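# Stand the bottle upright in the shelf's lower compartment

## Task

Get the bottle standing on its base with the cap pointing up inside the lower compartment of the shelving unit. Its entire base must rest on that compartment's floor, past the front lip. It has to stay that way on its own, with no robot support, and both grippers must release it and pull away.

## Robot and tools

Robot: two arms, left_arm and right_arm. Each has six joints in this column order: waist, shoulder, elbow, wrist pitch, wrist yaw, wrist roll. Each also has a parallel gripper. The names are just labels; they do not refer to sides of any camera image.

Frame: every pose is reported in one shared scene frame. The origin sits on the table surface midway between the arms. +x points out across the table, +z points up, and left_arm is mounted on the +y side. The reported hand position is only approximate, and the error grows at long reach. A gripper's fingers extend along its own +z axis and close along its own y axis. end_effector_position is the point between the finger pads, roughly 1 cm short of the fingertips.

execute_actions takes "actions", a list holding one item or nothing, plus an optional "pictures" boolean.
- Empty list: nothing is commanded. It returns the current state with camera images.
- Action item: {"rows": [...], "steps": n}. rows holds 1 to 15 rows. steps is 1 to 15 (default 15), but in practice use at least 12. Each control step lasts 1/30 s and uses one row. If there are fewer rows than steps, the last row is reused.
- Wait item: {"steps": n} with n up to 300. It sends nothing new. It returns once n steps have passed since the previous result, and your reply time counts toward those steps.
- If a call is refused, nothing reaches the robot.

Row layout: every row has exactly 14 numbers, even when one arm stays still. The first seven are left_arm: its six joint targets, then its opening. The last seven are right_arm in the same order.
- Joint numbers are absolute target angles in radians, the same quantity printed under Joint positions. They are not offsets.
- Stated ranges per arm: waist -2.880..2.880, shoulder 0.000..3.142, elbow 0.000..3.019, wrist pitch -1.693..1.571, wrist yaw -1.571..1.571, wrist roll -2.094..2.094.
- The opening runs from -1 (closed) to +1 (fully open, a pad gap of 0.094 m). It is a target, not a change.

Joint limits: a call is rejected if any target is more than 0.019 rad outside its stated range and also farther out than that joint's last reported angle. The true end of a joint may differ from the stated one by up to 0.019 rad either way. A target beyond the true end is clipped to that end, and the result then prints "joint sent to its limit". That line may refer to an earlier action that is still running. If the line is absent, you still cannot assume there is more travel.

Motion: joints move at limited speed. On every step, each joint's target is held within a fixed distance of its measured angle: waist 0.264, shoulder 0.32, elbow 0.276, wrist pitch 0.33, wrist yaw 0.186, wrist roll 0.522 rad. If the targets would move a gripper more than 70 mm from where it is, the whole arm's targets are pulled back toward the measured angles. While you think or wait, the arms keep heading for the last row you sent. They stop once everything has nearly stopped moving (a stalled move counts as stopped) or once a step is HELD. After that, only a new action makes them travel further. Fingers that are still moving keep moving.

Timing: after your first call, the simulation runs while you reply. A result is captured 12 steps before its action ends. Those last 12 steps run while you are replying, and your next action starts after them.

Result lines:
- State line: each arm's end_effector_position (m) and end_effector_quat_wxyz.
- Joint positions and Joint velocities: one block per arm, giving the six joints (rad, rad/s) followed by the finger-pad gap (m, m/s).
- grip_measured: the measured opening on the same -1..1 scale you command. Each gripper's reading can be off by about 1 mm of gap, by a constant amount. Away from the extremes, the fingers move to where grip_measured would equal your command. To hold something, command about 0.03 below grip_measured for a firm grasp, or less below it for a lighter one. Pad force tops out at about 50-62 N, and less on very thin parts.
- "joint command not followed": a clearance check changed or blocked an arm's joint targets on some steps. The rest of the row still ran.
- HELD: marks each step on which your row was not sent, in whole or in part.
- Joint torques: the full drive output of each joint, in Joint positions order without the gripper. These readings are offset, scaled and noisy, and they are not zero in free air. Friction can mask a load or imitate one.
- MOTOR HOT: appears from 85 °C. At 100 °C an OVER-TEMPERATURE FAULT stops that arm and its gripper, and the arm drops until it cools. Holding a load heats the motors, even while you are thinking.

zoom_image: {"camera": name, "region": [x0, y0, x1, y1]}. The region is in pixels of that camera's latest image, measured from the top-left corner, and can be at most 504x504. Camera sizes: cam_high 504x504, cam_low 504x504, cam_left_wrist 616x616, cam_right_wrist 616x616.

finished_scene: {"scene": n}, where n is the current scene's number. The bottle must already be settled correctly. A reply with no tool call ends everything.

Avoid:
- Dropping the bottle or letting it slip. The held part may get a brief tug, so grip it firmly.
- Knocking anything off the table, which fails the task.
- Letting the two arms collide or press on each other.
- Slamming into things or pushing hard.
- Holding loads long enough to overheat a motor.

Each tool is called after "Emit:" in YAML: its name, and indented under it one key for each argument.

## Session

Emit:
execute_actions:
  actions: []

Scene clock: 0.00 s of 5800.00 s.
left_arm: end_effector_position=(+0.2421, +0.3269, +0.2657) grip_measured=+1.000 end_effector_quat_wxyz=(-0.495, +0.580, -0.506, +0.402) | right_arm: end_effector_position=(+0.4933, -0.2606, +0.4928) grip_measured=+1.000 end_effector_quat_wxyz=(+0.706, +0.017, +0.708, -0.028)
Joint positions: left_arm=[ 0.443  0.069  0.3   -0.425  0.263 -1.485  0.094] | right_arm=[-0.013  1.051  1.053 -0.005 -0.006 -0.016  0.094]
Joint velocities: left_arm=[-0.005  0.005 -0.002  0.002 -0.051 -0.051  0.   ] | right_arm=[-0.005  0.005 -0.007  0.007 -0.022 -0.037  0.   ]
Joint torques (N m, as the arm reports them, + toward a larger angle): no reading

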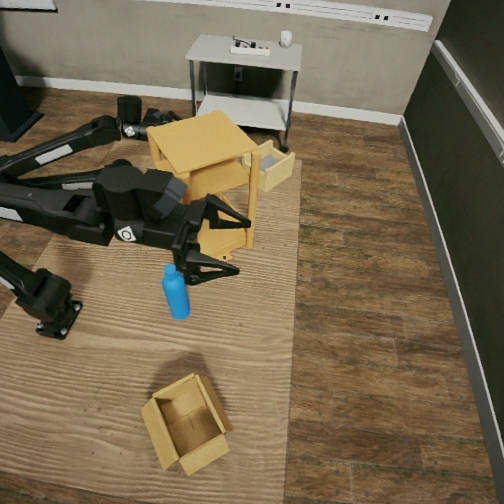

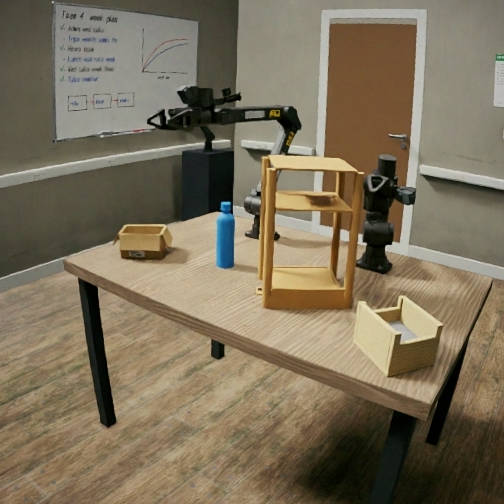

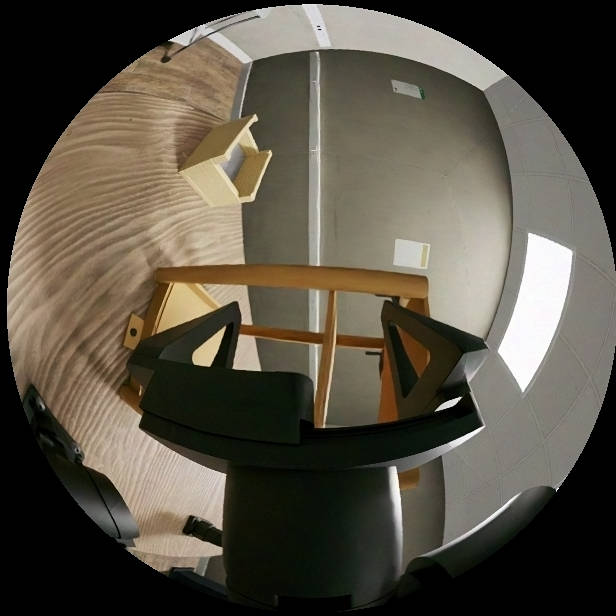

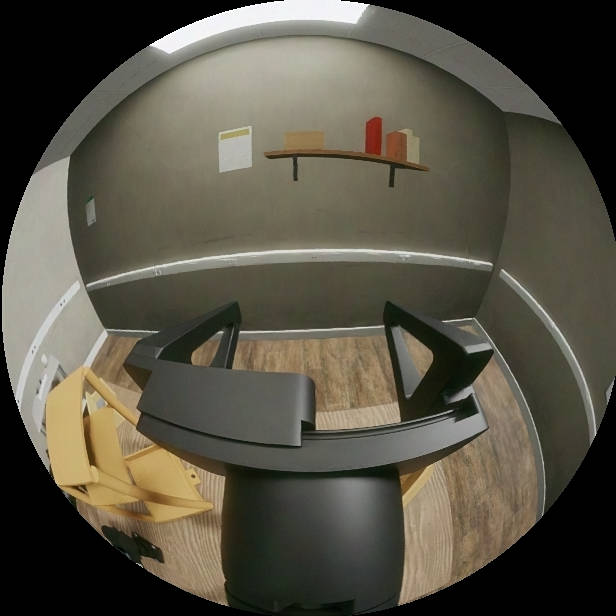

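Emit:
execute_actions:
  actions:
    - {"rows":[[0.6,0.07,0.3,-0.42,0.26,-1.3,1,0,1.0,1.0,-0.15,0,0,1],[0.75,0.07,0.3,-0.42,0.2,-1.1,1,0.03,0.96,0.95,-0.3,0,0,1],[0.9,0.07,0.3,-0.42,0.15,-0.9,1,0.06,0.92,0.9,-0.45,0,0,1],[1.05,0.07,0.3,-0.42,0.1,-0.7,1,0.1,0.88,0.85,-0.6,0,0,1],[1.2,0.07,0.3,-0.42,0.05,-0.5,1,0.13,0.84,0.81,-0.72,0,0,1],[1.3,0.07,0.3,-0.42,0,-0.3,1,0.15,0.8,0.77,-0.85,0,0,1]]}

Emit:
execute_actions:
  actions:
    - {"steps":24}
  pictures: true

Scene clock: 2.47 s of 5800.00 s.
left_arm: end_effector_position=(+0.2276, +0.3692, +0.2640) grip_measured=+1.000 end_effector_quat_wxyz=(+0.560, -0.585, +0.503, -0.302) | right_arm: end_effector_position=(+0.4767, -0.2558, +0.4529) grip_measured=+1.000 end_effector_quat_wxyz=(+0.651, +0.017, +0.758, -0.023)
Joint positions: left_arm=[ 0.573  0.069  0.299 -0.425  0.199 -1.315  0.094] | right_arm=[-0.004  1.012  1.019 -0.159 -0.001 -0.014  0.094]
Joint velocities: left_arm=[ 2.437  0.005 -0.042 -0.002 -1.223  2.659  0.   ] | right_arm=[ 0.239 -0.728 -0.75  -2.024 -0.007 -0.037  0.   ]
Joint torques (N m, as the arm reports them, + toward a larger angle): left_arm=[ 3.06  2.36 11.41  1.95 -0.03  0.15] | right_arm=[ 0.24 -8.35  7.24  1.95 -0.16  0.14]
Steps of this call (steps 1 to 71: nothing new was sent; steps 72 to 74: the first 3 steps of this action). Readings (joint positions):
72: left_arm=[0.455 0.069 0.300 -0.425 0.265 -1.460] | right_arm=[-0.012 1.047 1.050 -0.027 -0.004 -0.015]
73: left_arm=[0.499 0.069 0.299 -0.425 0.242 -1.402] | right_arm=[-0.010 1.034 1.040 -0.087 -0.002 -0.014]
74: the state above

Scene clock: 3.27 s of 5800.00 s.
left_arm: end_effector_position=(+0.0599, +0.5119, +0.2613) grip_measured=+1.000 end_effector_quat_wxyz=(+0.557, -0.563, +0.532, +0.300) | right_arm: end_effector_position=(+0.3171, -0.1936, +0.2462) grip_measured=+1.000 end_effector_quat_wxyz=(+0.340, -0.049, +0.939, +0.015)
Joint positions: left_arm=[ 1.31   0.069  0.295 -0.425 -0.002 -0.32   0.094] | right_arm=[ 0.149  0.797  0.761 -0.842 -0.001 -0.01   0.094]
Joint velocities: left_arm=[ 0.005  0.005 -0.002  0.002 -0.051  0.037  0.   ] | right_arm=[-0.005 -0.005 -0.027 -0.012  0.037  0.022  0.   ]
Joint torques (N m, as the arm reports them, + toward a larger angle): left_arm=[-2.07  2.25 11.4   1.96  0.1   0.19] | right_arm=[-1.7  -3.27  9.76  1.22 -0.13  0.16]
Kept back: nothing.
Steps of this call (steps 1 to 12: the last 12 steps of your previous action; steps 13 to 24: the robot went on to your last target). Readings (joint positions):
1: left_arm=[0.661 0.069 0.297 -0.425 0.149 -1.219] | right_arm=[0.007 0.986 0.988 -0.223 -0.001 -0.014]
2: left_arm=[0.753 0.069 0.296 -0.425 0.098 -1.122] | right_arm=[0.022 0.960 0.956 -0.281 -0.001 -0.014]
4: left_arm=[0.943 0.069 0.295 -0.425 0.019 -0.928] | right_arm=[0.062 0.906 0.889 -0.398 -0.001 -0.014]
8: left_arm=[1.283 0.069 0.295 -0.425 -0.002 -0.583] | right_arm=[0.135 0.817 0.795 -0.714 -0.001 -0.014]
24: the state above

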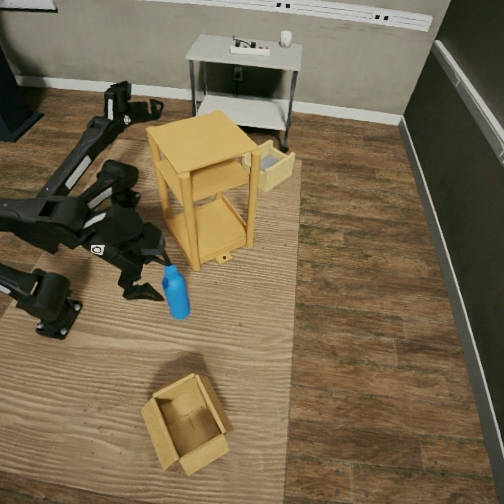

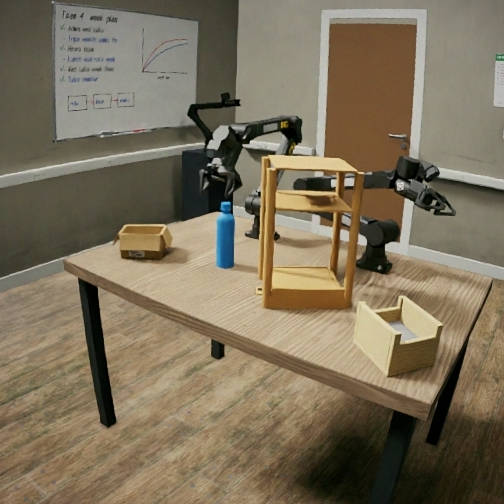

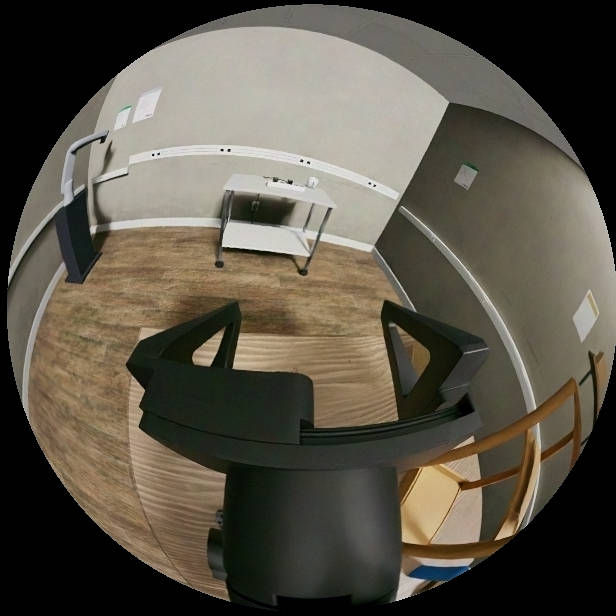

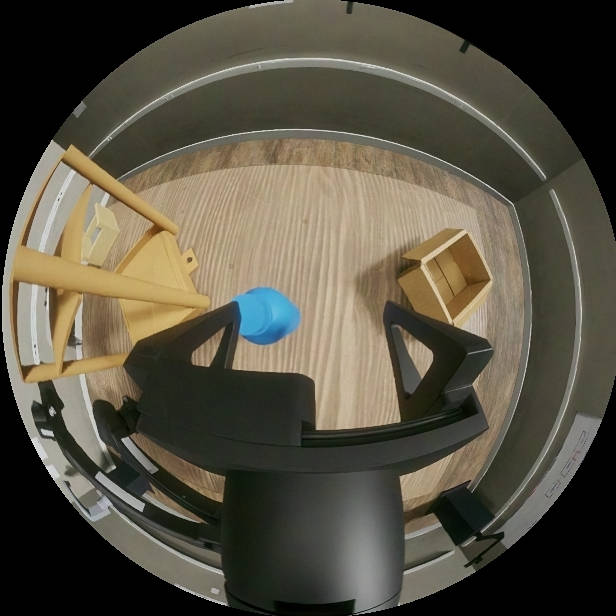

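Emit:
execute_actions:
  actions:
    - {"rows":[[1.3,0.07,0.3,-0.42,0,-0.3,1,0.15,0.78,0.75,-0.72,0,0,1],[1.3,0.07,0.3,-0.42,0,-0.3,1,0.15,0.76,0.72,-0.6,0,0,1],[1.3,0.07,0.3,-0.42,0,-0.3,1,0.16,0.74,0.68,-0.5,0,0,1],[1.3,0.07,0.3,-0.42,0,-0.3,1,0.18,0.72,0.64,-0.4,0,0,1],[1.3,0.07,0.3,-0.42,0,-0.3,1,0.2,0.7,0.6,-0.32,0,0,1],[1.3,0.07,0.3,-0.42,0,-0.3,1,0.22,0.68,0.56,-0.25,0,0,1],[1.3,0.07,0.3,-0.42,0,-0.3,1,0.24,0.66,0.52,-0.18,0,0,1],[1.3,0.07,0.3,-0.42,0,-0.3,1,0.26,0.65,0.48,-0.12,0,0,1],[1.3,0.07,0.3,-0.42,0,-0.3,1,0.275,0.64,0.44,-0.06,0,0,1],[1.3,0.07,0.3,-0.42,0,-0.3,1,0.285,0.63,0.4,-0.01,0,0,1],[1.3,0.07,0.3,-0.42,0,-0.3,1,0.29,0.62,0.36,0.035,0,0,1]]}

Emit:
execute_actions:
  actions:
    - {"steps":22}
  pictures: true

Scene clock: 5.13 s of 5800.00 s.
left_arm: end_effector_position=(+0.0599, +0.5119, +0.2613) grip_measured=+1.000 end_effector_quat_wxyz=(+0.556, -0.561, +0.534, +0.303) | right_arm: end_effector_position=(+0.3372, -0.1917, +0.2602) grip_measured=+1.000 end_effector_quat_wxyz=(+0.402, -0.048, +0.914, +0.017)
Joint positions: left_arm=[ 1.31   0.069  0.295 -0.425 -0.002 -0.312  0.094] | right_arm=[ 0.149  0.785  0.733 -0.69  -0.001 -0.01   0.094]
Joint velocities: left_arm=[-0.015 -0.015 -0.007 -0.002  0.022 -0.007  0.   ] | right_arm=[ 0.005 -0.327 -0.51   2.65   0.022  0.007  0.   ]
Joint torques (N m, as the arm reports them, + toward a larger angle): left_arm=[-1.73  1.92 11.49  1.99  0.11  0.16] | right_arm=[-0.98 -6.04  7.6   1.46 -0.13  0.15]
Steps of this call (steps 1 to 30: the robot went on to your last target; steps 31 to 53: nothing new was sent; steps 54 to 56: the first 3 steps of this action). Readings (joint positions):
54: left_arm=[1.310 0.069 0.295 -0.425 -0.002 -0.312] | right_arm=[0.149 0.796 0.760 -0.825 -0.001 -0.010]
55: left_arm=[1.310 0.069 0.295 -0.425 -0.002 -0.312] | right_arm=[0.149 0.793 0.750 -0.770 -0.001 -0.010]
56: the state above

Scene clock: 5.87 s of 5800.00 s.
left_arm: end_effector_position=(+0.0599, +0.5119, +0.2613) grip_measured=+1.000 end_effector_quat_wxyz=(+0.556, -0.561, +0.534, +0.303) | right_arm: end_effector_position=(+0.3241, -0.1426, +0.2452) grip_measured=+1.000 end_effector_quat_wxyz=(+0.611, -0.096, +0.783, +0.069)
Joint positions: left_arm=[ 1.31   0.069  0.295 -0.425 -0.002 -0.312  0.094] | right_arm=[ 0.289  0.618  0.353  0.02  -0.    -0.01   0.094]
Joint velocities: left_arm=[ 0.005 -0.005  0.022 -0.027  0.037 -0.022  0.   ] | right_arm=[-0.005  0.015 -0.002 -0.002  0.051 -0.037  0.   ]
Joint torques (N m, as the arm reports them, + toward a larger angle): left_arm=[-1.84  2.19 11.51  2.04  0.09  0.17] | right_arm=[-1.72 -1.05  9.68  2.57 -0.18  0.14]
Kept back: nothing.
Steps of this call (steps 1 to 12: the last 12 steps of your previous action; steps 13 to 22: the robot went on to your last target). Readings (joint positions):
1: left_arm=[1.310 0.069 0.295 -0.425 -0.002 -0.312] | right_arm=[0.151 0.773 0.709 -0.597 -0.001 -0.010]
2: left_arm=[1.310 0.069 0.295 -0.425 -0.002 -0.312] | right_arm=[0.157 0.755 0.679 -0.504 -0.000 -0.010]
4: left_arm=[1.310 0.069 0.295 -0.425 -0.002 -0.312] | right_arm=[0.186 0.710 0.607 -0.339 -0.000 -0.010]
8: left_arm=[1.310 0.069 0.295 -0.425 -0.002 -0.312] | right_arm=[0.269 0.629 0.446 -0.080 -0.000 -0.010]
22: the state above

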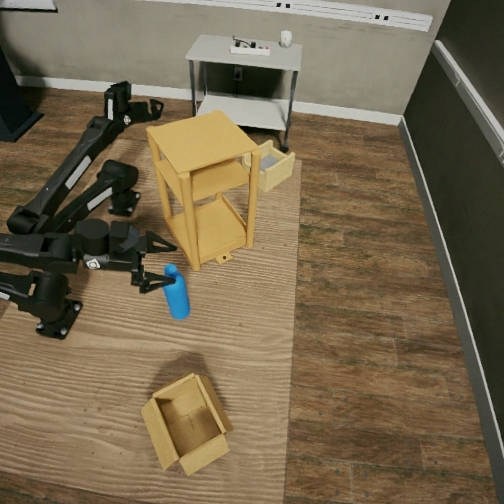

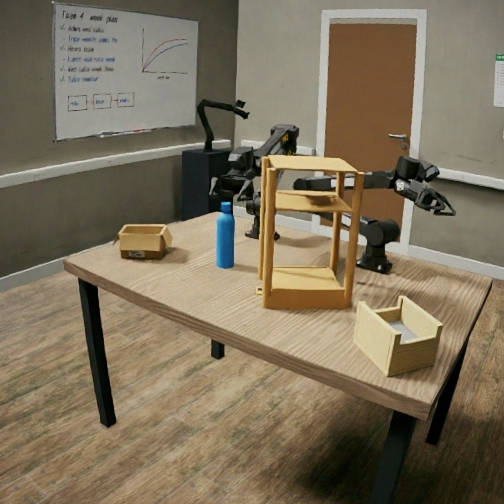

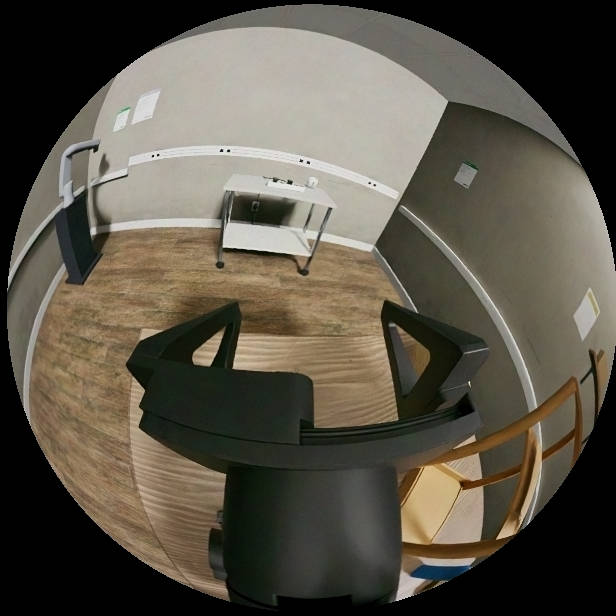

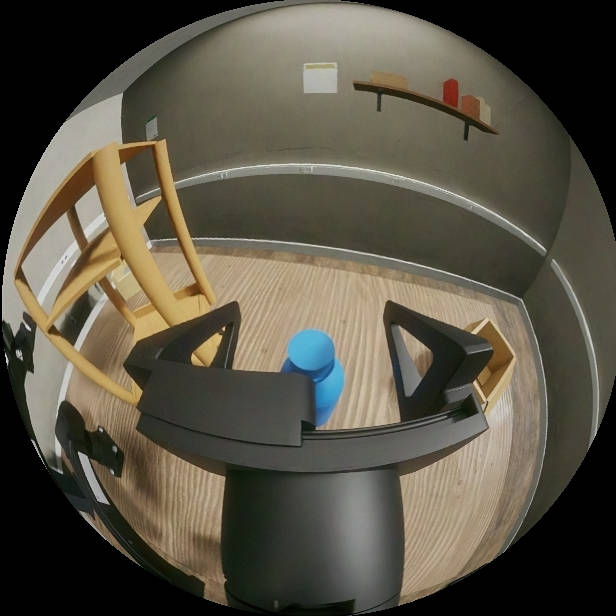

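Emit:
execute_actions:
  actions:
    - {"rows":[[1.3,0.07,0.3,-0.42,0,-0.3,1,0.29,0.64,0.33,0.085,0,0,1],[1.3,0.07,0.3,-0.42,0,-0.3,1,0.29,0.67,0.3,0.145,0,0,1],[1.3,0.07,0.3,-0.42,0,-0.3,1,0.29,0.71,0.27,0.215,0,0,1],[1.3,0.07,0.3,-0.42,0,-0.3,1,0.29,0.75,0.24,0.285,0,0,1],[1.3,0.07,0.3,-0.42,0,-0.3,1,0.29,0.8,0.215,0.36,0,0,1],[1.3,0.07,0.3,-0.42,0,-0.3,1,0.29,0.85,0.19,0.43,0,0,1],[1.3,0.07,0.3,-0.42,0,-0.3,1,0.29,0.9,0.17,0.5,0,0,1],[1.3,0.07,0.3,-0.42,0,-0.3,1,0.29,0.95,0.15,0.57,0,0,1],[1.3,0.07,0.3,-0.42,0,-0.3,1,0.29,1.01,0.14,0.64,0,0,1],[1.3,0.07,0.3,-0.42,0,-0.3,1,0.29,1.07,0.13,0.71,0,0,1],[1.3,0.07,0.3,-0.42,0,-0.3,1,0.29,1.13,0.125,0.775,0,0,1],[1.3,0.07,0.3,-0.42,0,-0.3,1,0.29,1.19,0.12,0.84,0,0,1],[1.3,0.07,0.3,-0.42,0,-0.3,1,0.29,1.24,0.115,0.895,0,0,1],[1.3,0.07,0.3,-0.42,0,-0.3,1,0.29,1.28,0.115,0.94,0,0,1],[1.3,0.07,0.3,-0.42,0,-0.3,1,0.29,1.31,0.115,0.975,0,0,1]]}

Emit:
execute_actions:
  actions:
    - {"steps":22}
  pictures: true

Scene clock: 7.17 s of 5800.00 s.
left_arm: end_effector_position=(+0.0599, +0.5119, +0.2613) grip_measured=+1.000 end_effector_quat_wxyz=(+0.556, -0.561, +0.534, +0.303) | right_arm: end_effector_position=(+0.3270, -0.1419, +0.2453) grip_measured=+1.000 end_effector_quat_wxyz=(+0.628, -0.094, +0.769, +0.071)
Joint positions: left_arm=[ 1.31   0.069  0.295 -0.425 -0.002 -0.312  0.094] | right_arm=[ 0.289  0.637  0.33   0.105 -0.    -0.01   0.094]
Joint velocities: left_arm=[ 0.005 -0.005 -0.012 -0.007 -0.022  0.037  0.   ] | right_arm=[-0.005  0.464 -0.427  1.59  -0.007 -0.022  0.   ]
Joint torques (N m, as the arm reports them, + toward a larger angle): left_arm=[-1.23  2.42 11.5   1.97  0.1   0.19] | right_arm=[-1.71  2.86  6.53  1.7  -0.17  0.15]
Steps of this call (steps 1 to 15: the robot went on to your last target; steps 16 to 36: nothing new was sent; steps 37 to 39: the first 3 steps of this action). Readings (joint positions):
37: left_arm=[1.310 0.069 0.295 -0.425 -0.002 -0.312] | right_arm=[0.289 0.620 0.351 0.029 -0.000 -0.010]
38: left_arm=[1.310 0.069 0.295 -0.425 -0.002 -0.312] | right_arm=[0.289 0.624 0.343 0.058 -0.000 -0.010]
39: the state above

Scene clock: 7.90 s of 5800.00 s.
left_arm: end_effector_position=(+0.0599, +0.5119, +0.2613) grip_measured=+1.000 end_effector_quat_wxyz=(+0.556, -0.561, +0.534, +0.303) | right_arm: end_effector_position=(+0.3341, -0.1402, +0.0999) grip_measured=+1.000 end_effector_quat_wxyz=(+0.614, -0.096, +0.781, +0.069)
Joint positions: left_arm=[ 1.31   0.069  0.295 -0.425 -0.002 -0.312  0.094] | right_arm=[ 0.289  1.316  0.118  0.96  -0.    -0.01   0.094]
Joint velocities: left_arm=[ 0.005 -0.005  0.002  0.012 -0.095 -0.081  0.   ] | right_arm=[-0.005  0.005 -0.007 -0.007 -0.022 -0.007  0.   ]
Joint torques (N m, as the arm reports them, + toward a larger angle): left_arm=[-1.68  1.87 11.45  2.19  0.09  0.2 ] | right_arm=[-1.72 -5.71  4.07  2.51 -0.17  0.15]
Kept back: nothing.
Steps of this call (steps 1 to 12: the last 12 steps of your previous action; steps 13 to 22: the robot went on to your last target). Readings (joint positions):
1: left_arm=[1.310 0.069 0.295 -0.425 -0.002 -0.312] | right_arm=[0.289 0.657 0.310 0.163 -0.000 -0.010]
2: left_arm=[1.310 0.069 0.295 -0.425 -0.002 -0.312] | right_arm=[0.289 0.689 0.287 0.227 -0.000 -0.010]
4: left_arm=[1.310 0.069 0.295 -0.425 -0.002 -0.312] | right_arm=[0.289 0.782 0.233 0.359 -0.000 -0.010]
8: left_arm=[1.310 0.069 0.295 -0.425 -0.002 -0.312] | right_arm=[0.289 1.025 0.142 0.619 -0.000 -0.010]
22: the state above

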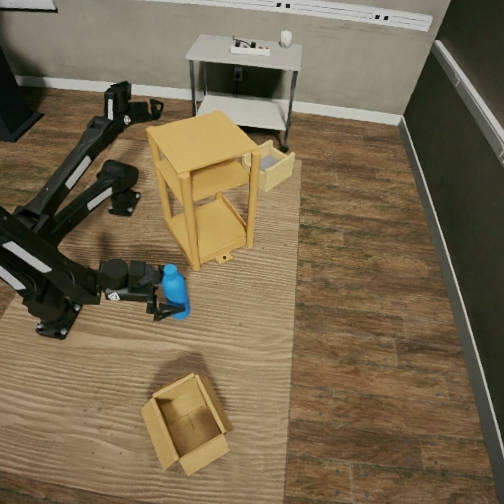

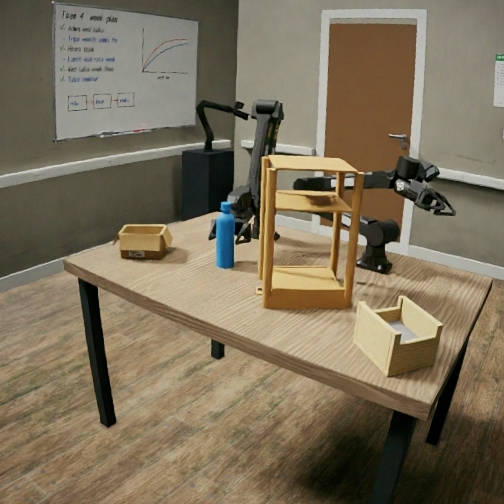

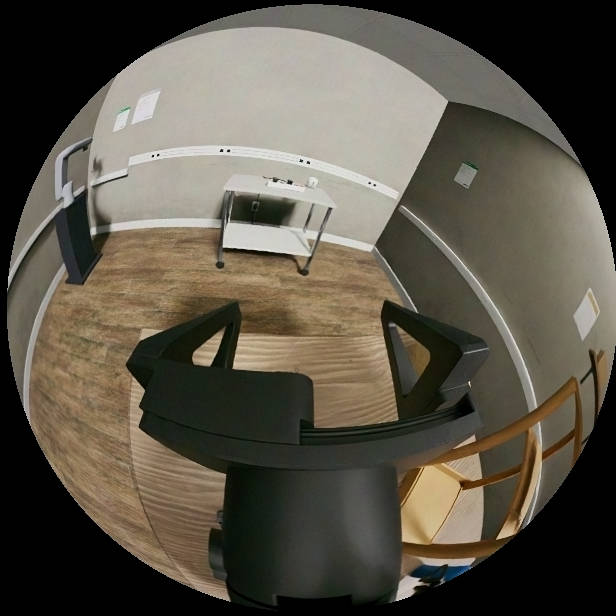

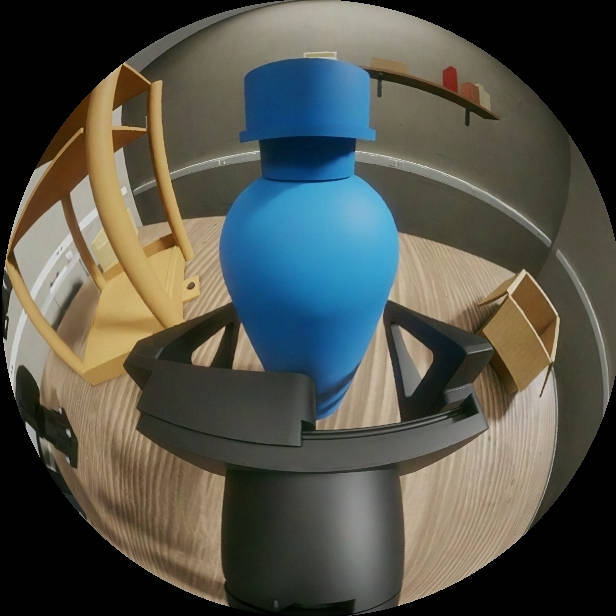

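Emit:
execute_actions:
  actions:
    - {"rows":[[1.3,0.07,0.3,-0.42,0,-0.3,1,0.29,1.31,0.115,0.975,0,0,0.8],[1.3,0.07,0.3,-0.42,0,-0.3,1,0.29,1.31,0.115,0.975,0,0,0.6],[1.3,0.07,0.3,-0.42,0,-0.3,1,0.29,1.31,0.115,0.975,0,0,0.45],[1.3,0.07,0.3,-0.42,0,-0.3,1,0.29,1.31,0.115,0.975,0,0,0.35],[1.3,0.07,0.3,-0.42,0,-0.3,1,0.29,1.31,0.115,0.975,0,0,0.27],[1.3,0.07,0.3,-0.42,0,-0.3,1,0.29,1.31,0.115,0.975,0,0,0.2],[1.3,0.07,0.3,-0.42,0,-0.3,1,0.29,1.31,0.115,0.975,0,0,0.14],[1.3,0.07,0.3,-0.42,0,-0.3,1,0.29,1.31,0.115,0.975,0,0,0.08]],"steps":12}

Emit:
execute_actions:
  actions:
    - {"steps":16}
  pictures: true

Emit:
zoom_image:
  camera: "cam_low"
  region: [190, 140, 400, 320]

Scene clock: 8.77 s of 5800.00 s.
left_arm: end_effector_position=(+0.0599, +0.5119, +0.2613) grip_measured=+1.000 end_effector_quat_wxyz=(+0.556, -0.561, +0.534, +0.303) | right_arm: end_effector_position=(+0.3341, -0.1402, +0.0999) grip_measured=+1.000 end_effector_quat_wxyz=(+0.614, -0.096, +0.781, +0.069)
Joint positions: left_arm=[ 1.31   0.069  0.295 -0.425 -0.002 -0.312  0.094] | right_arm=[ 0.289  1.316  0.118  0.96  -0.    -0.01   0.094]
Joint velocities: left_arm=[-0.005  0.005 -0.012  0.002  0.11   0.007  0.   ] | right_arm=[-0.015 -0.015  0.012  0.002 -0.037 -0.037  0.   ]
Joint torques (N m, as the arm reports them, + toward a larger angle): left_arm=[-1.14  2.25 11.59  1.96  0.09  0.15] | right_arm=[-1.72 -5.55  4.07  2.54 -0.17  0.15]
Kept back: the last 12 steps of this action.
Steps of this call (steps 1 to 26: the robot went on to your last target). Readings (joint positions):
1: left_arm=[1.310 0.069 0.295 -0.425 -0.002 -0.312] | right_arm=[0.289 1.316 0.118 0.960 -0.000 -0.010]
2: left_arm=[1.310 0.069 0.295 -0.425 -0.002 -0.312] | right_arm=[0.289 1.316 0.118 0.960 -0.000 -0.010]
4: left_arm=[1.310 0.069 0.295 -0.425 -0.002 -0.312] | right_arm=[0.289 1.316 0.118 0.960 -0.000 -0.010]
8: left_arm=[1.310 0.069 0.295 -0.425 -0.002 -0.312] | right_arm=[0.289 1.316 0.118 0.960 -0.000 -0.010]
26: the state above

Scene clock: 9.30 s of 5800.00 s.
left_arm: end_effector_position=(+0.0599, +0.5119, +0.2613) grip_measured=+1.000 end_effector_quat_wxyz=(+0.556, -0.561, +0.534, +0.303) | right_arm: end_effector_position=(+0.3341, -0.1401, +0.1000) grip_measured=+0.228 end_effector_quat_wxyz=(+0.614, -0.096, +0.780, +0.069)
Joint positions: left_arm=[ 1.31   0.069  0.295 -0.425 -0.002 -0.312  0.094] | right_arm=[ 0.289  1.316  0.118  0.96  -0.001 -0.01   0.058]
Joint velocities: left_arm=[-0.005 -0.005 -0.002 -0.007  0.007 -0.037  0.   ] | right_arm=[-0.005 -0.015 -0.022  0.017  0.007  0.037  0.   ]
Joint torques (N m, as the arm reports them, + toward a larger angle): left_arm=[-1.66  1.85 11.52  2.2   0.1   0.15] | right_arm=[-1.71 -5.55  4.08  2.54 -0.14  0.15]
Kept back: nothing.
Steps of this call (steps 1 to 12: the last 12 steps of your previous action; steps 13 to 15: the robot went on to your last target; step 16: nothing new was sent). Readings (joint positions):
1: left_arm=[1.310 0.069 0.295 -0.425 -0.002 -0.312] | right_arm=[0.289 1.316 0.118 0.960 -0.000 -0.010]
2: left_arm=[1.310 0.069 0.295 -0.425 -0.002 -0.312] | right_arm=[0.289 1.316 0.118 0.960 -0.000 -0.010]
4: left_arm=[1.310 0.069 0.295 -0.425 -0.002 -0.312] | right_arm=[0.289 1.316 0.118 0.960 -0.000 -0.010]
8: left_arm=[1.310 0.069 0.295 -0.425 -0.002 -0.312] | right_arm=[0.289 1.316 0.118 0.960 -0.001 -0.010]
16: the state above
All arms were judged still, so your last target was given up. Only a new action makes them travel on or press farther. Fingers that are still opening or closing keep moving.

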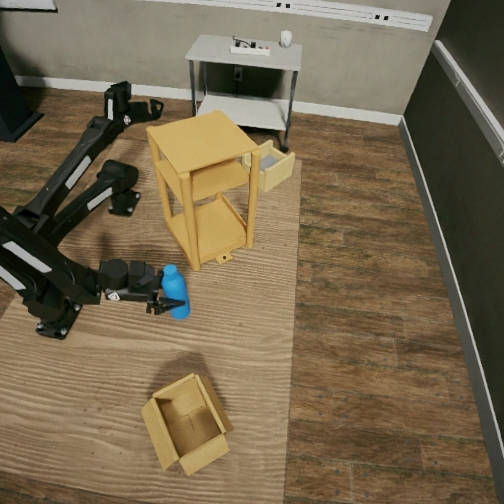

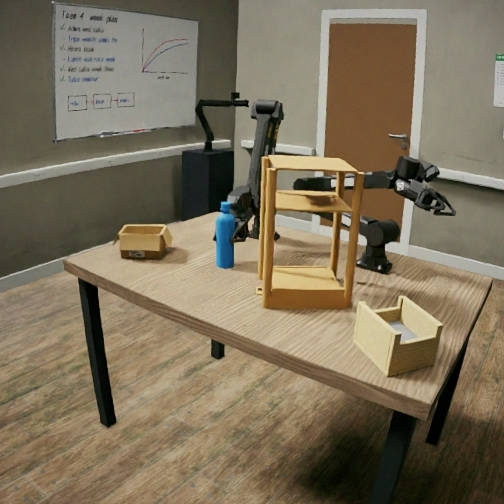

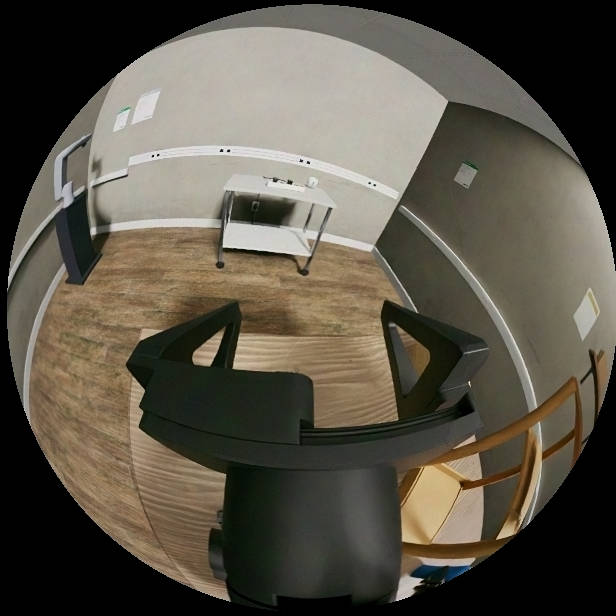

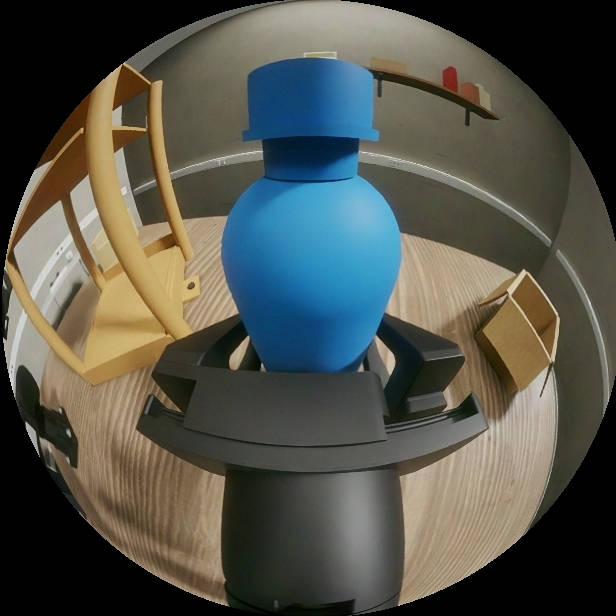

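Region (190, 140, 400, 320) of cam_low's 504x504 image, scaled by 2.400, with more detail than that image has; it fills the top 432 rows of this view, and the rest is white.

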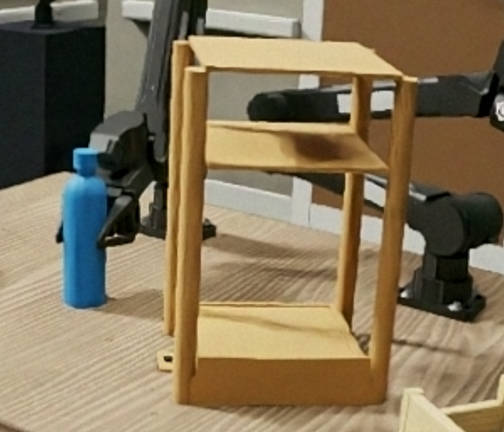

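Emit:
execute_actions:
  actions:
    - {"rows":[[1.3,0.07,0.3,-0.42,0,-0.3,1,0.29,1.29,0.115,0.955,0,0,0.18],[1.3,0.07,0.3,-0.42,0,-0.3,1,0.29,1.26,0.115,0.92,0,0,0.18],[1.3,0.07,0.3,-0.42,0,-0.3,1,0.29,1.22,0.115,0.88,0,0,0.18],[1.3,0.07,0.3,-0.42,0,-0.3,1,0.29,1.18,0.115,0.84,0,0,0.18],[1.3,0.07,0.3,-0.42,0,-0.3,1,0.3,1.14,0.115,0.8,0,0,0.18],[1.3,0.07,0.3,-0.42,0,-0.3,1,0.32,1.1,0.115,0.76,0,0,0.18],[1.3,0.07,0.3,-0.42,0,-0.3,1,0.35,1.06,0.115,0.72,0,0,0.18],[1.3,0.07,0.3,-0.42,0,-0.3,1,0.38,1.02,0.115,0.68,0,0,0.18],[1.3,0.07,0.3,-0.42,0,-0.3,1,0.42,0.98,0.115,0.64,0,0,0.18],[1.3,0.07,0.3,-0.42,0,-0.3,1,0.46,0.94,0.115,0.6,0,0,0.18],[1.3,0.07,0.3,-0.42,0,-0.3,1,0.5,0.91,0.115,0.57,0,0,0.18],[1.3,0.07,0.3,-0.42,0,-0.3,1,0.54,0.885,0.115,0.545,0,0,0.18],[1.3,0.07,0.3,-0.42,0,-0.3,1,0.58,0.865,0.115,0.53,0,0,0.18],[1.3,0.07,0.3,-0.42,0,-0.3,1,0.62,0.855,0.115,0.52,0,0,0.18],[1.3,0.07,0.3,-0.42,0,-0.3,1,0.66,0.855,0.115,0.52,0,0,0.18]]}

Emit:
execute_actions:
  actions:
    - {"rows":[[1.3,0.07,0.3,-0.42,0,-0.3,1,0.7,0.855,0.115,0.52,0,0,0.18],[1.3,0.07,0.3,-0.42,0,-0.3,1,0.74,0.855,0.115,0.52,0,0,0.18],[1.3,0.07,0.3,-0.42,0,-0.3,1,0.78,0.855,0.115,0.52,0,0,0.18],[1.3,0.07,0.3,-0.42,0,-0.3,1,0.81,0.855,0.115,0.52,0,0,0.18],[1.3,0.07,0.3,-0.42,0,-0.3,1,0.84,0.855,0.115,0.52,0,0,0.18],[1.3,0.07,0.3,-0.42,0,-0.3,1,0.86,0.855,0.115,0.52,0,0,0.18],[1.3,0.07,0.3,-0.42,0,-0.3,1,0.87,0.855,0.115,0.52,0,0,0.18]],"steps":12}

Emit:
execute_actions:
  actions:
    - {"steps":18}
  pictures: true

Emit:
zoom_image:
  camera: "cam_low"
  region: [190, 140, 400, 320]

Scene clock: 11.67 s of 5800.00 s.
left_arm: end_effector_position=(+0.0599, +0.5119, +0.2613) grip_measured=+1.000 end_effector_quat_wxyz=(+0.556, -0.561, +0.534, +0.303) | right_arm: end_effector_position=(+0.3331, -0.1404, +0.1005) grip_measured=+0.228 end_effector_quat_wxyz=(+0.611, -0.096, +0.783, +0.069)
Joint positions: left_arm=[ 1.31   0.069  0.295 -0.425 -0.002 -0.312  0.094] | right_arm=[ 0.289  1.296  0.118  0.933 -0.001 -0.01   0.058]
Joint velocities: left_arm=[-0.005  0.005  0.007 -0.002  0.081  0.037  0.   ] | right_arm=[-0.005 -0.542  0.007 -0.735 -0.022 -0.007  0.001]
Joint torques (N m, as the arm reports them, + toward a larger angle): left_arm=[-1.77  2.64 11.6   2.02  0.09  0.14] | right_arm=[-1.62 -8.79  4.17  1.99 -0.15  0.14]
Steps of this call (steps 1 to 68: nothing new was sent; steps 69 to 71: the first 3 steps of this action). Readings (joint positions):
69: left_arm=[1.310 0.069 0.295 -0.425 -0.002 -0.312] | right_arm=[0.289 1.315 0.118 0.960 -0.001 -0.010]
70: left_arm=[1.310 0.069 0.295 -0.425 -0.002 -0.312] | right_arm=[0.289 1.310 0.118 0.952 -0.001 -0.010]
71: the state above

Scene clock: 12.07 s of 5800.00 s.
left_arm: end_effector_position=(+0.0599, +0.5119, +0.2613) grip_measured=+1.000 end_effector_quat_wxyz=(+0.556, -0.561, +0.534, +0.303) | right_arm: end_effector_position=(+0.2736, -0.0513, +0.1480) grip_measured=+0.228 end_effector_quat_wxyz=(+0.606, -0.207, +0.752, +0.160)
Joint positions: left_arm=[ 1.31   0.069  0.295 -0.425 -0.002 -0.312  0.094] | right_arm=[ 0.584  0.867  0.111  0.54   0.001 -0.009  0.058]
Joint velocities: left_arm=[-0.015 -0.015 -0.002 -0.002  0.007 -0.007  0.   ] | right_arm=[ 1.245 -0.415  0.017 -0.344 -0.037  0.007 -0.001]
Joint torques (N m, as the arm reports them, + toward a larger angle): left_arm=[-1.6   1.7  11.46  1.92  0.13  0.16] | right_arm=[-1.97 -0.62  7.55  2.17 -0.22  0.15]
Kept back: the last 12 steps of this action.
Steps of this call (steps 1 to 12: the last 12 steps of your previous action). Readings (joint positions):
1: left_arm=[1.310 0.069 0.295 -0.425 -0.002 -0.312] | right_arm=[0.289 1.273 0.118 0.903 -0.001 -0.010]
2: left_arm=[1.310 0.069 0.295 -0.425 -0.002 -0.312] | right_arm=[0.289 1.241 0.116 0.866 -0.001 -0.010]
4: left_arm=[1.310 0.069 0.295 -0.425 -0.002 -0.312] | right_arm=[0.299 1.161 0.112 0.788 0.002 -0.009]
8: left_arm=[1.310 0.069 0.295 -0.425 -0.002 -0.312] | right_arm=[0.411 0.985 0.111 0.636 0.004 -0.009]
12: the state above

Scene clock: 12.67 s of 5800.00 s.
left_arm: end_effector_position=(+0.0599, +0.5119, +0.2613) grip_measured=+1.000 end_effector_quat_wxyz=(+0.556, -0.561, +0.534, +0.303) | right_arm: end_effector_position=(+0.2102, +0.0260, +0.1454) grip_measured=+0.228 end_effector_quat_wxyz=(+0.571, -0.315, +0.718, +0.245)
Joint positions: left_arm=[ 1.31   0.069  0.295 -0.425 -0.002 -0.312  0.094] | right_arm=[ 0.873  0.856  0.111  0.514 -0.002 -0.009  0.058]
Joint velocities: left_arm=[-0.005  0.005 -0.012 -0.002  0.051 -0.037  0.   ] | right_arm=[-0.024 -0.005  0.012 -0.012  0.007 -0.022 -0.   ]
Joint torques (N m, as the arm reports them, + toward a larger angle): left_arm=[-1.46  1.75 11.53  1.95  0.12  0.18] | right_arm=[-1.92 -1.79  7.57  2.2  -0.07  0.14]
Kept back: nothing.
Steps of this call (steps 1 to 12: the last 12 steps of your previous action; steps 13 to 18: the robot went on to your last target). Readings (joint positions):
1: left_arm=[1.310 0.069 0.295 -0.425 -0.002 -0.312] | right_arm=[0.625 0.858 0.111 0.532 0.000 -0.009]
2: left_arm=[1.310 0.069 0.295 -0.425 -0.002 -0.312] | right_arm=[0.666 0.854 0.111 0.527 -0.000 -0.009]
4: left_arm=[1.310 0.069 0.295 -0.425 -0.002 -0.312] | right_arm=[0.745 0.855 0.111 0.519 -0.001 -0.009]
8: left_arm=[1.310 0.069 0.295 -0.425 -0.002 -0.312] | right_arm=[0.859 0.856 0.111 0.514 -0.003 -0.009]
18: the state above

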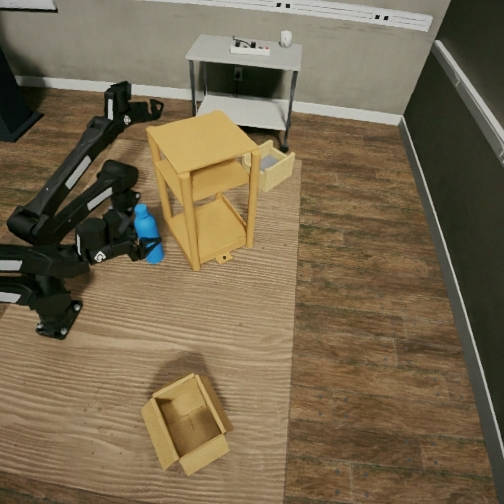

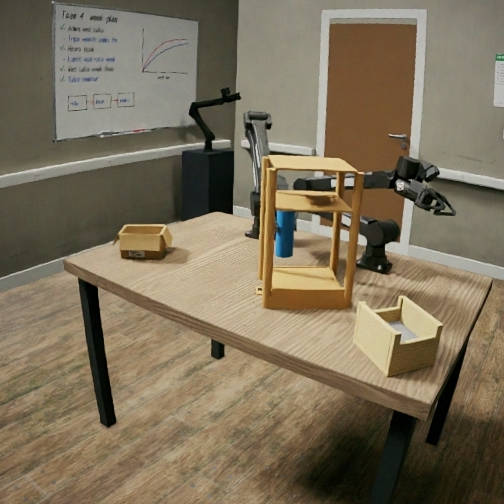

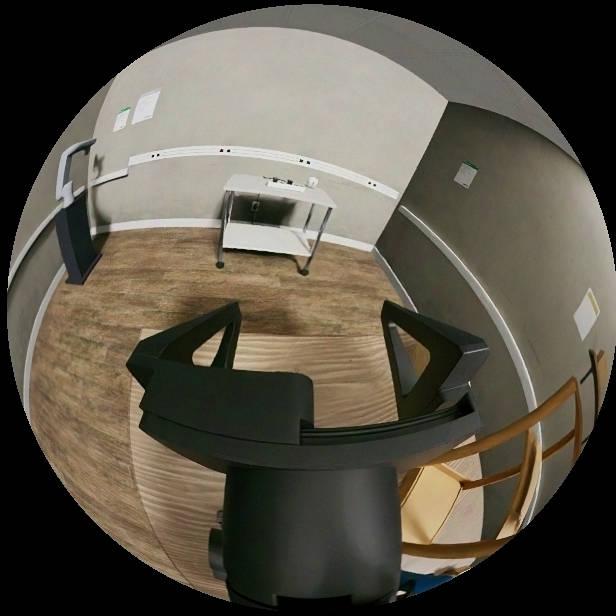

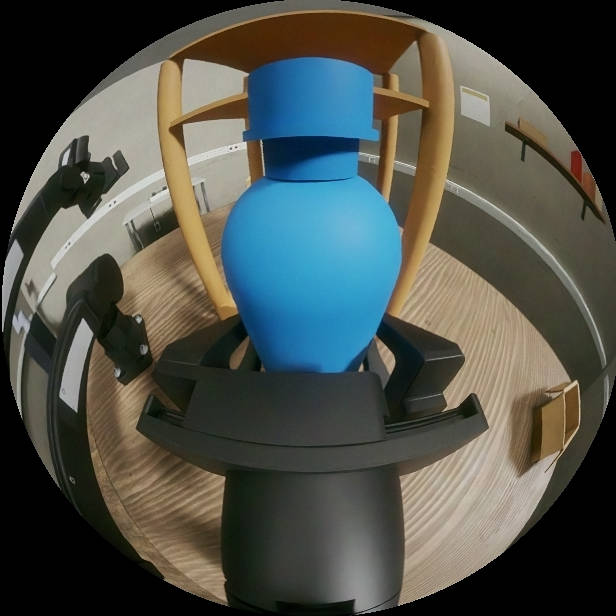

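Region (190, 140, 400, 320) of cam_low's 504x504 image, scaled by 2.400, with more detail than that image has; it fills the top 432 rows of this view, and the rest is white.

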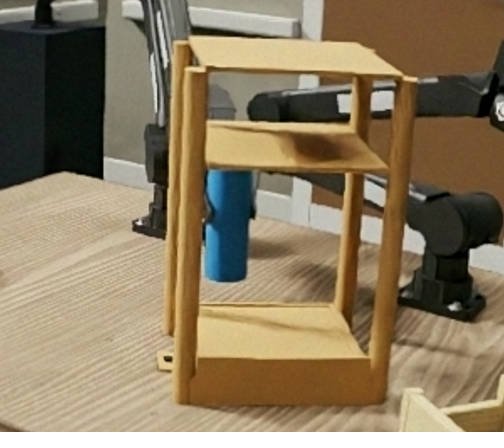

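Emit:
execute_actions:
  actions:
    - {"rows":[[1.3,0.07,0.3,-0.42,0,-0.3,1,0.885,0.87,0.125,0.53,0.03,0.01,0.18],[1.3,0.07,0.3,-0.42,0,-0.3,1,0.9,0.89,0.135,0.545,0.06,0.02,0.18],[1.3,0.07,0.3,-0.42,0,-0.3,1,0.915,0.915,0.146,0.56,0.09,0.03,0.18],[1.3,0.07,0.3,-0.42,0,-0.3,1,0.93,0.94,0.157,0.575,0.12,0.04,0.18],[1.3,0.07,0.3,-0.42,0,-0.3,1,0.945,0.965,0.168,0.59,0.15,0.05,0.18],[1.3,0.07,0.3,-0.42,0,-0.3,1,0.96,0.99,0.18,0.605,0.18,0.05,0.18],[1.3,0.07,0.3,-0.42,0,-0.3,1,0.97,1.015,0.192,0.62,0.2,0.05,0.18],[1.3,0.07,0.3,-0.42,0,-0.3,1,0.97,1.04,0.204,0.63,0.2,0.05,0.18],[1.3,0.07,0.3,-0.42,0,-0.3,1,0.97,1.065,0.216,0.64,0.2,0.05,0.18],[1.3,0.07,0.3,-0.42,0,-0.3,1,0.97,1.09,0.228,0.655,0.2,0.05,0.18],[1.3,0.07,0.3,-0.42,0,-0.3,1,0.97,1.115,0.24,0.665,0.2,0.05,0.18],[1.3,0.07,0.3,-0.42,0,-0.3,1,0.97,1.135,0.25,0.675,0.2,0.05,0.18],[1.3,0.07,0.3,-0.42,0,-0.3,1,0.97,1.15,0.256,0.68,0.2,0.05,0.18]]}

Emit:
execute_actions:
  actions:
    - {"steps":20}
  pictures: true

Scene clock: 15.13 s of 5800.00 s.
left_arm: end_effector_position=(+0.0599, +0.5119, +0.2613) grip_measured=+1.000 end_effector_quat_wxyz=(+0.556, -0.561, +0.534, +0.303) | right_arm: end_effector_position=(+0.2160, +0.0210, +0.1415) grip_measured=+0.228 end_effector_quat_wxyz=(+0.574, -0.299, +0.728, +0.225)
Joint positions: left_arm=[ 1.31   0.069  0.295 -0.425 -0.002 -0.312  0.094] | right_arm=[ 0.883  0.872  0.111  0.519  0.063 -0.001  0.058]
Joint velocities: left_arm=[-0.005 -0.015 -0.017 -0.007 -0.066  0.022  0.   ] | right_arm=[ 0.22   0.376  0.007  0.188  0.813  0.139 -0.001]
Joint torques (N m, as the arm reports them, + toward a larger angle): left_arm=[-2.47  2.41 11.52  2.03  0.11  0.18] | right_arm=[-0.53 -0.07  9.86  3.   -0.33  0.15]
Steps of this call (steps 1 to 15: the robot went on to your last target; steps 16 to 71: nothing new was sent; steps 72 to 74: the first 3 steps of this action). Readings (joint positions):
72: left_arm=[1.310 0.069 0.295 -0.425 -0.002 -0.312] | right_arm=[0.874 0.857 0.111 0.514 0.009 -0.008]
73: left_arm=[1.310 0.069 0.295 -0.425 -0.002 -0.312] | right_arm=[0.877 0.862 0.111 0.515 0.034 -0.005]
74: the state above

Scene clock: 15.80 s of 5800.00 s.
left_arm: end_effector_position=(+0.0599, +0.5119, +0.2613) grip_measured=+1.000 end_effector_quat_wxyz=(+0.556, -0.561, +0.534, +0.303) | right_arm: end_effector_position=(+0.2397, +0.0604, +0.1243) grip_measured=+0.228 end_effector_quat_wxyz=(+0.563, -0.284, +0.750, +0.200)
Joint positions: left_arm=[ 1.31   0.069  0.295 -0.425 -0.002 -0.312  0.094] | right_arm=[0.965 1.161 0.215 0.651 0.197 0.039 0.058]
Joint velocities: left_arm=[-0.015  0.005  0.002 -0.007 -0.022  0.022  0.   ] | right_arm=[-0.015 -0.015  0.002  0.007 -0.007  0.007 -0.   ]
Joint torques (N m, as the arm reports them, + toward a larger angle): left_arm=[-1.86  2.25 11.59  2.1   0.13  0.17] | right_arm=[-1.35 -5.87  9.17  3.04  0.03  0.15]
Kept back: nothing.
Steps of this call (steps 1 to 12: the last 12 steps of your previous action; steps 13 to 20: the robot went on to your last target). Readings (joint positions):
1: left_arm=[1.310 0.069 0.295 -0.425 -0.002 -0.312] | right_arm=[0.892 0.888 0.111 0.527 0.093 0.005]
2: left_arm=[1.310 0.069 0.295 -0.425 -0.002 -0.312] | right_arm=[0.905 0.911 0.111 0.538 0.123 0.011]
4: left_arm=[1.310 0.069 0.295 -0.425 -0.002 -0.312] | right_arm=[0.936 0.966 0.114 0.561 0.178 0.022]
8: left_arm=[1.310 0.069 0.295 -0.425 -0.002 -0.312] | right_arm=[0.965 1.078 0.148 0.603 0.194 0.032]
20: the state above

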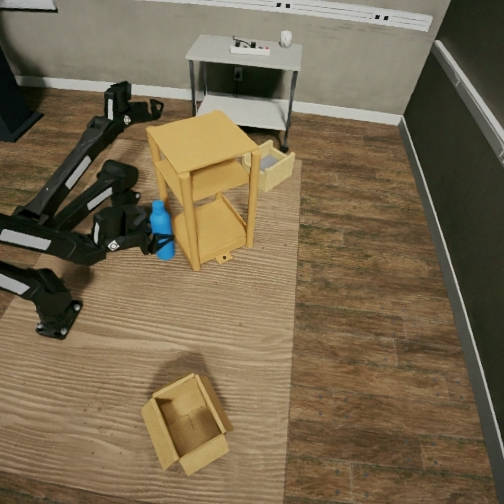

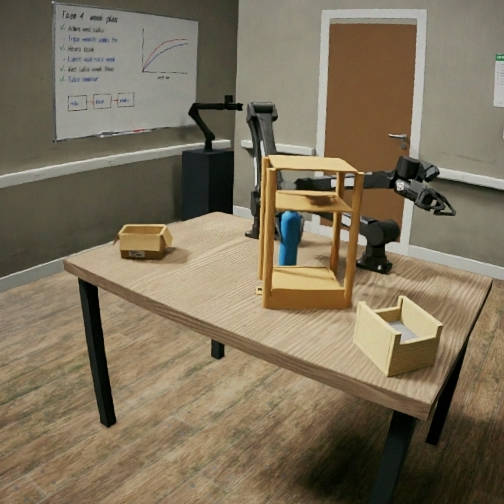

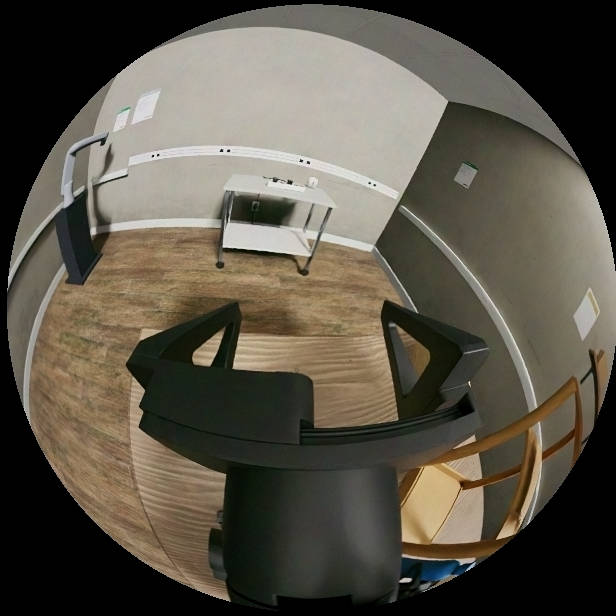

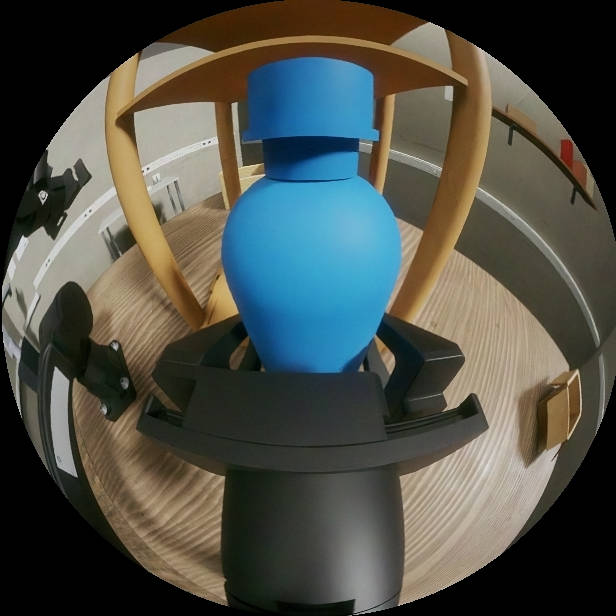

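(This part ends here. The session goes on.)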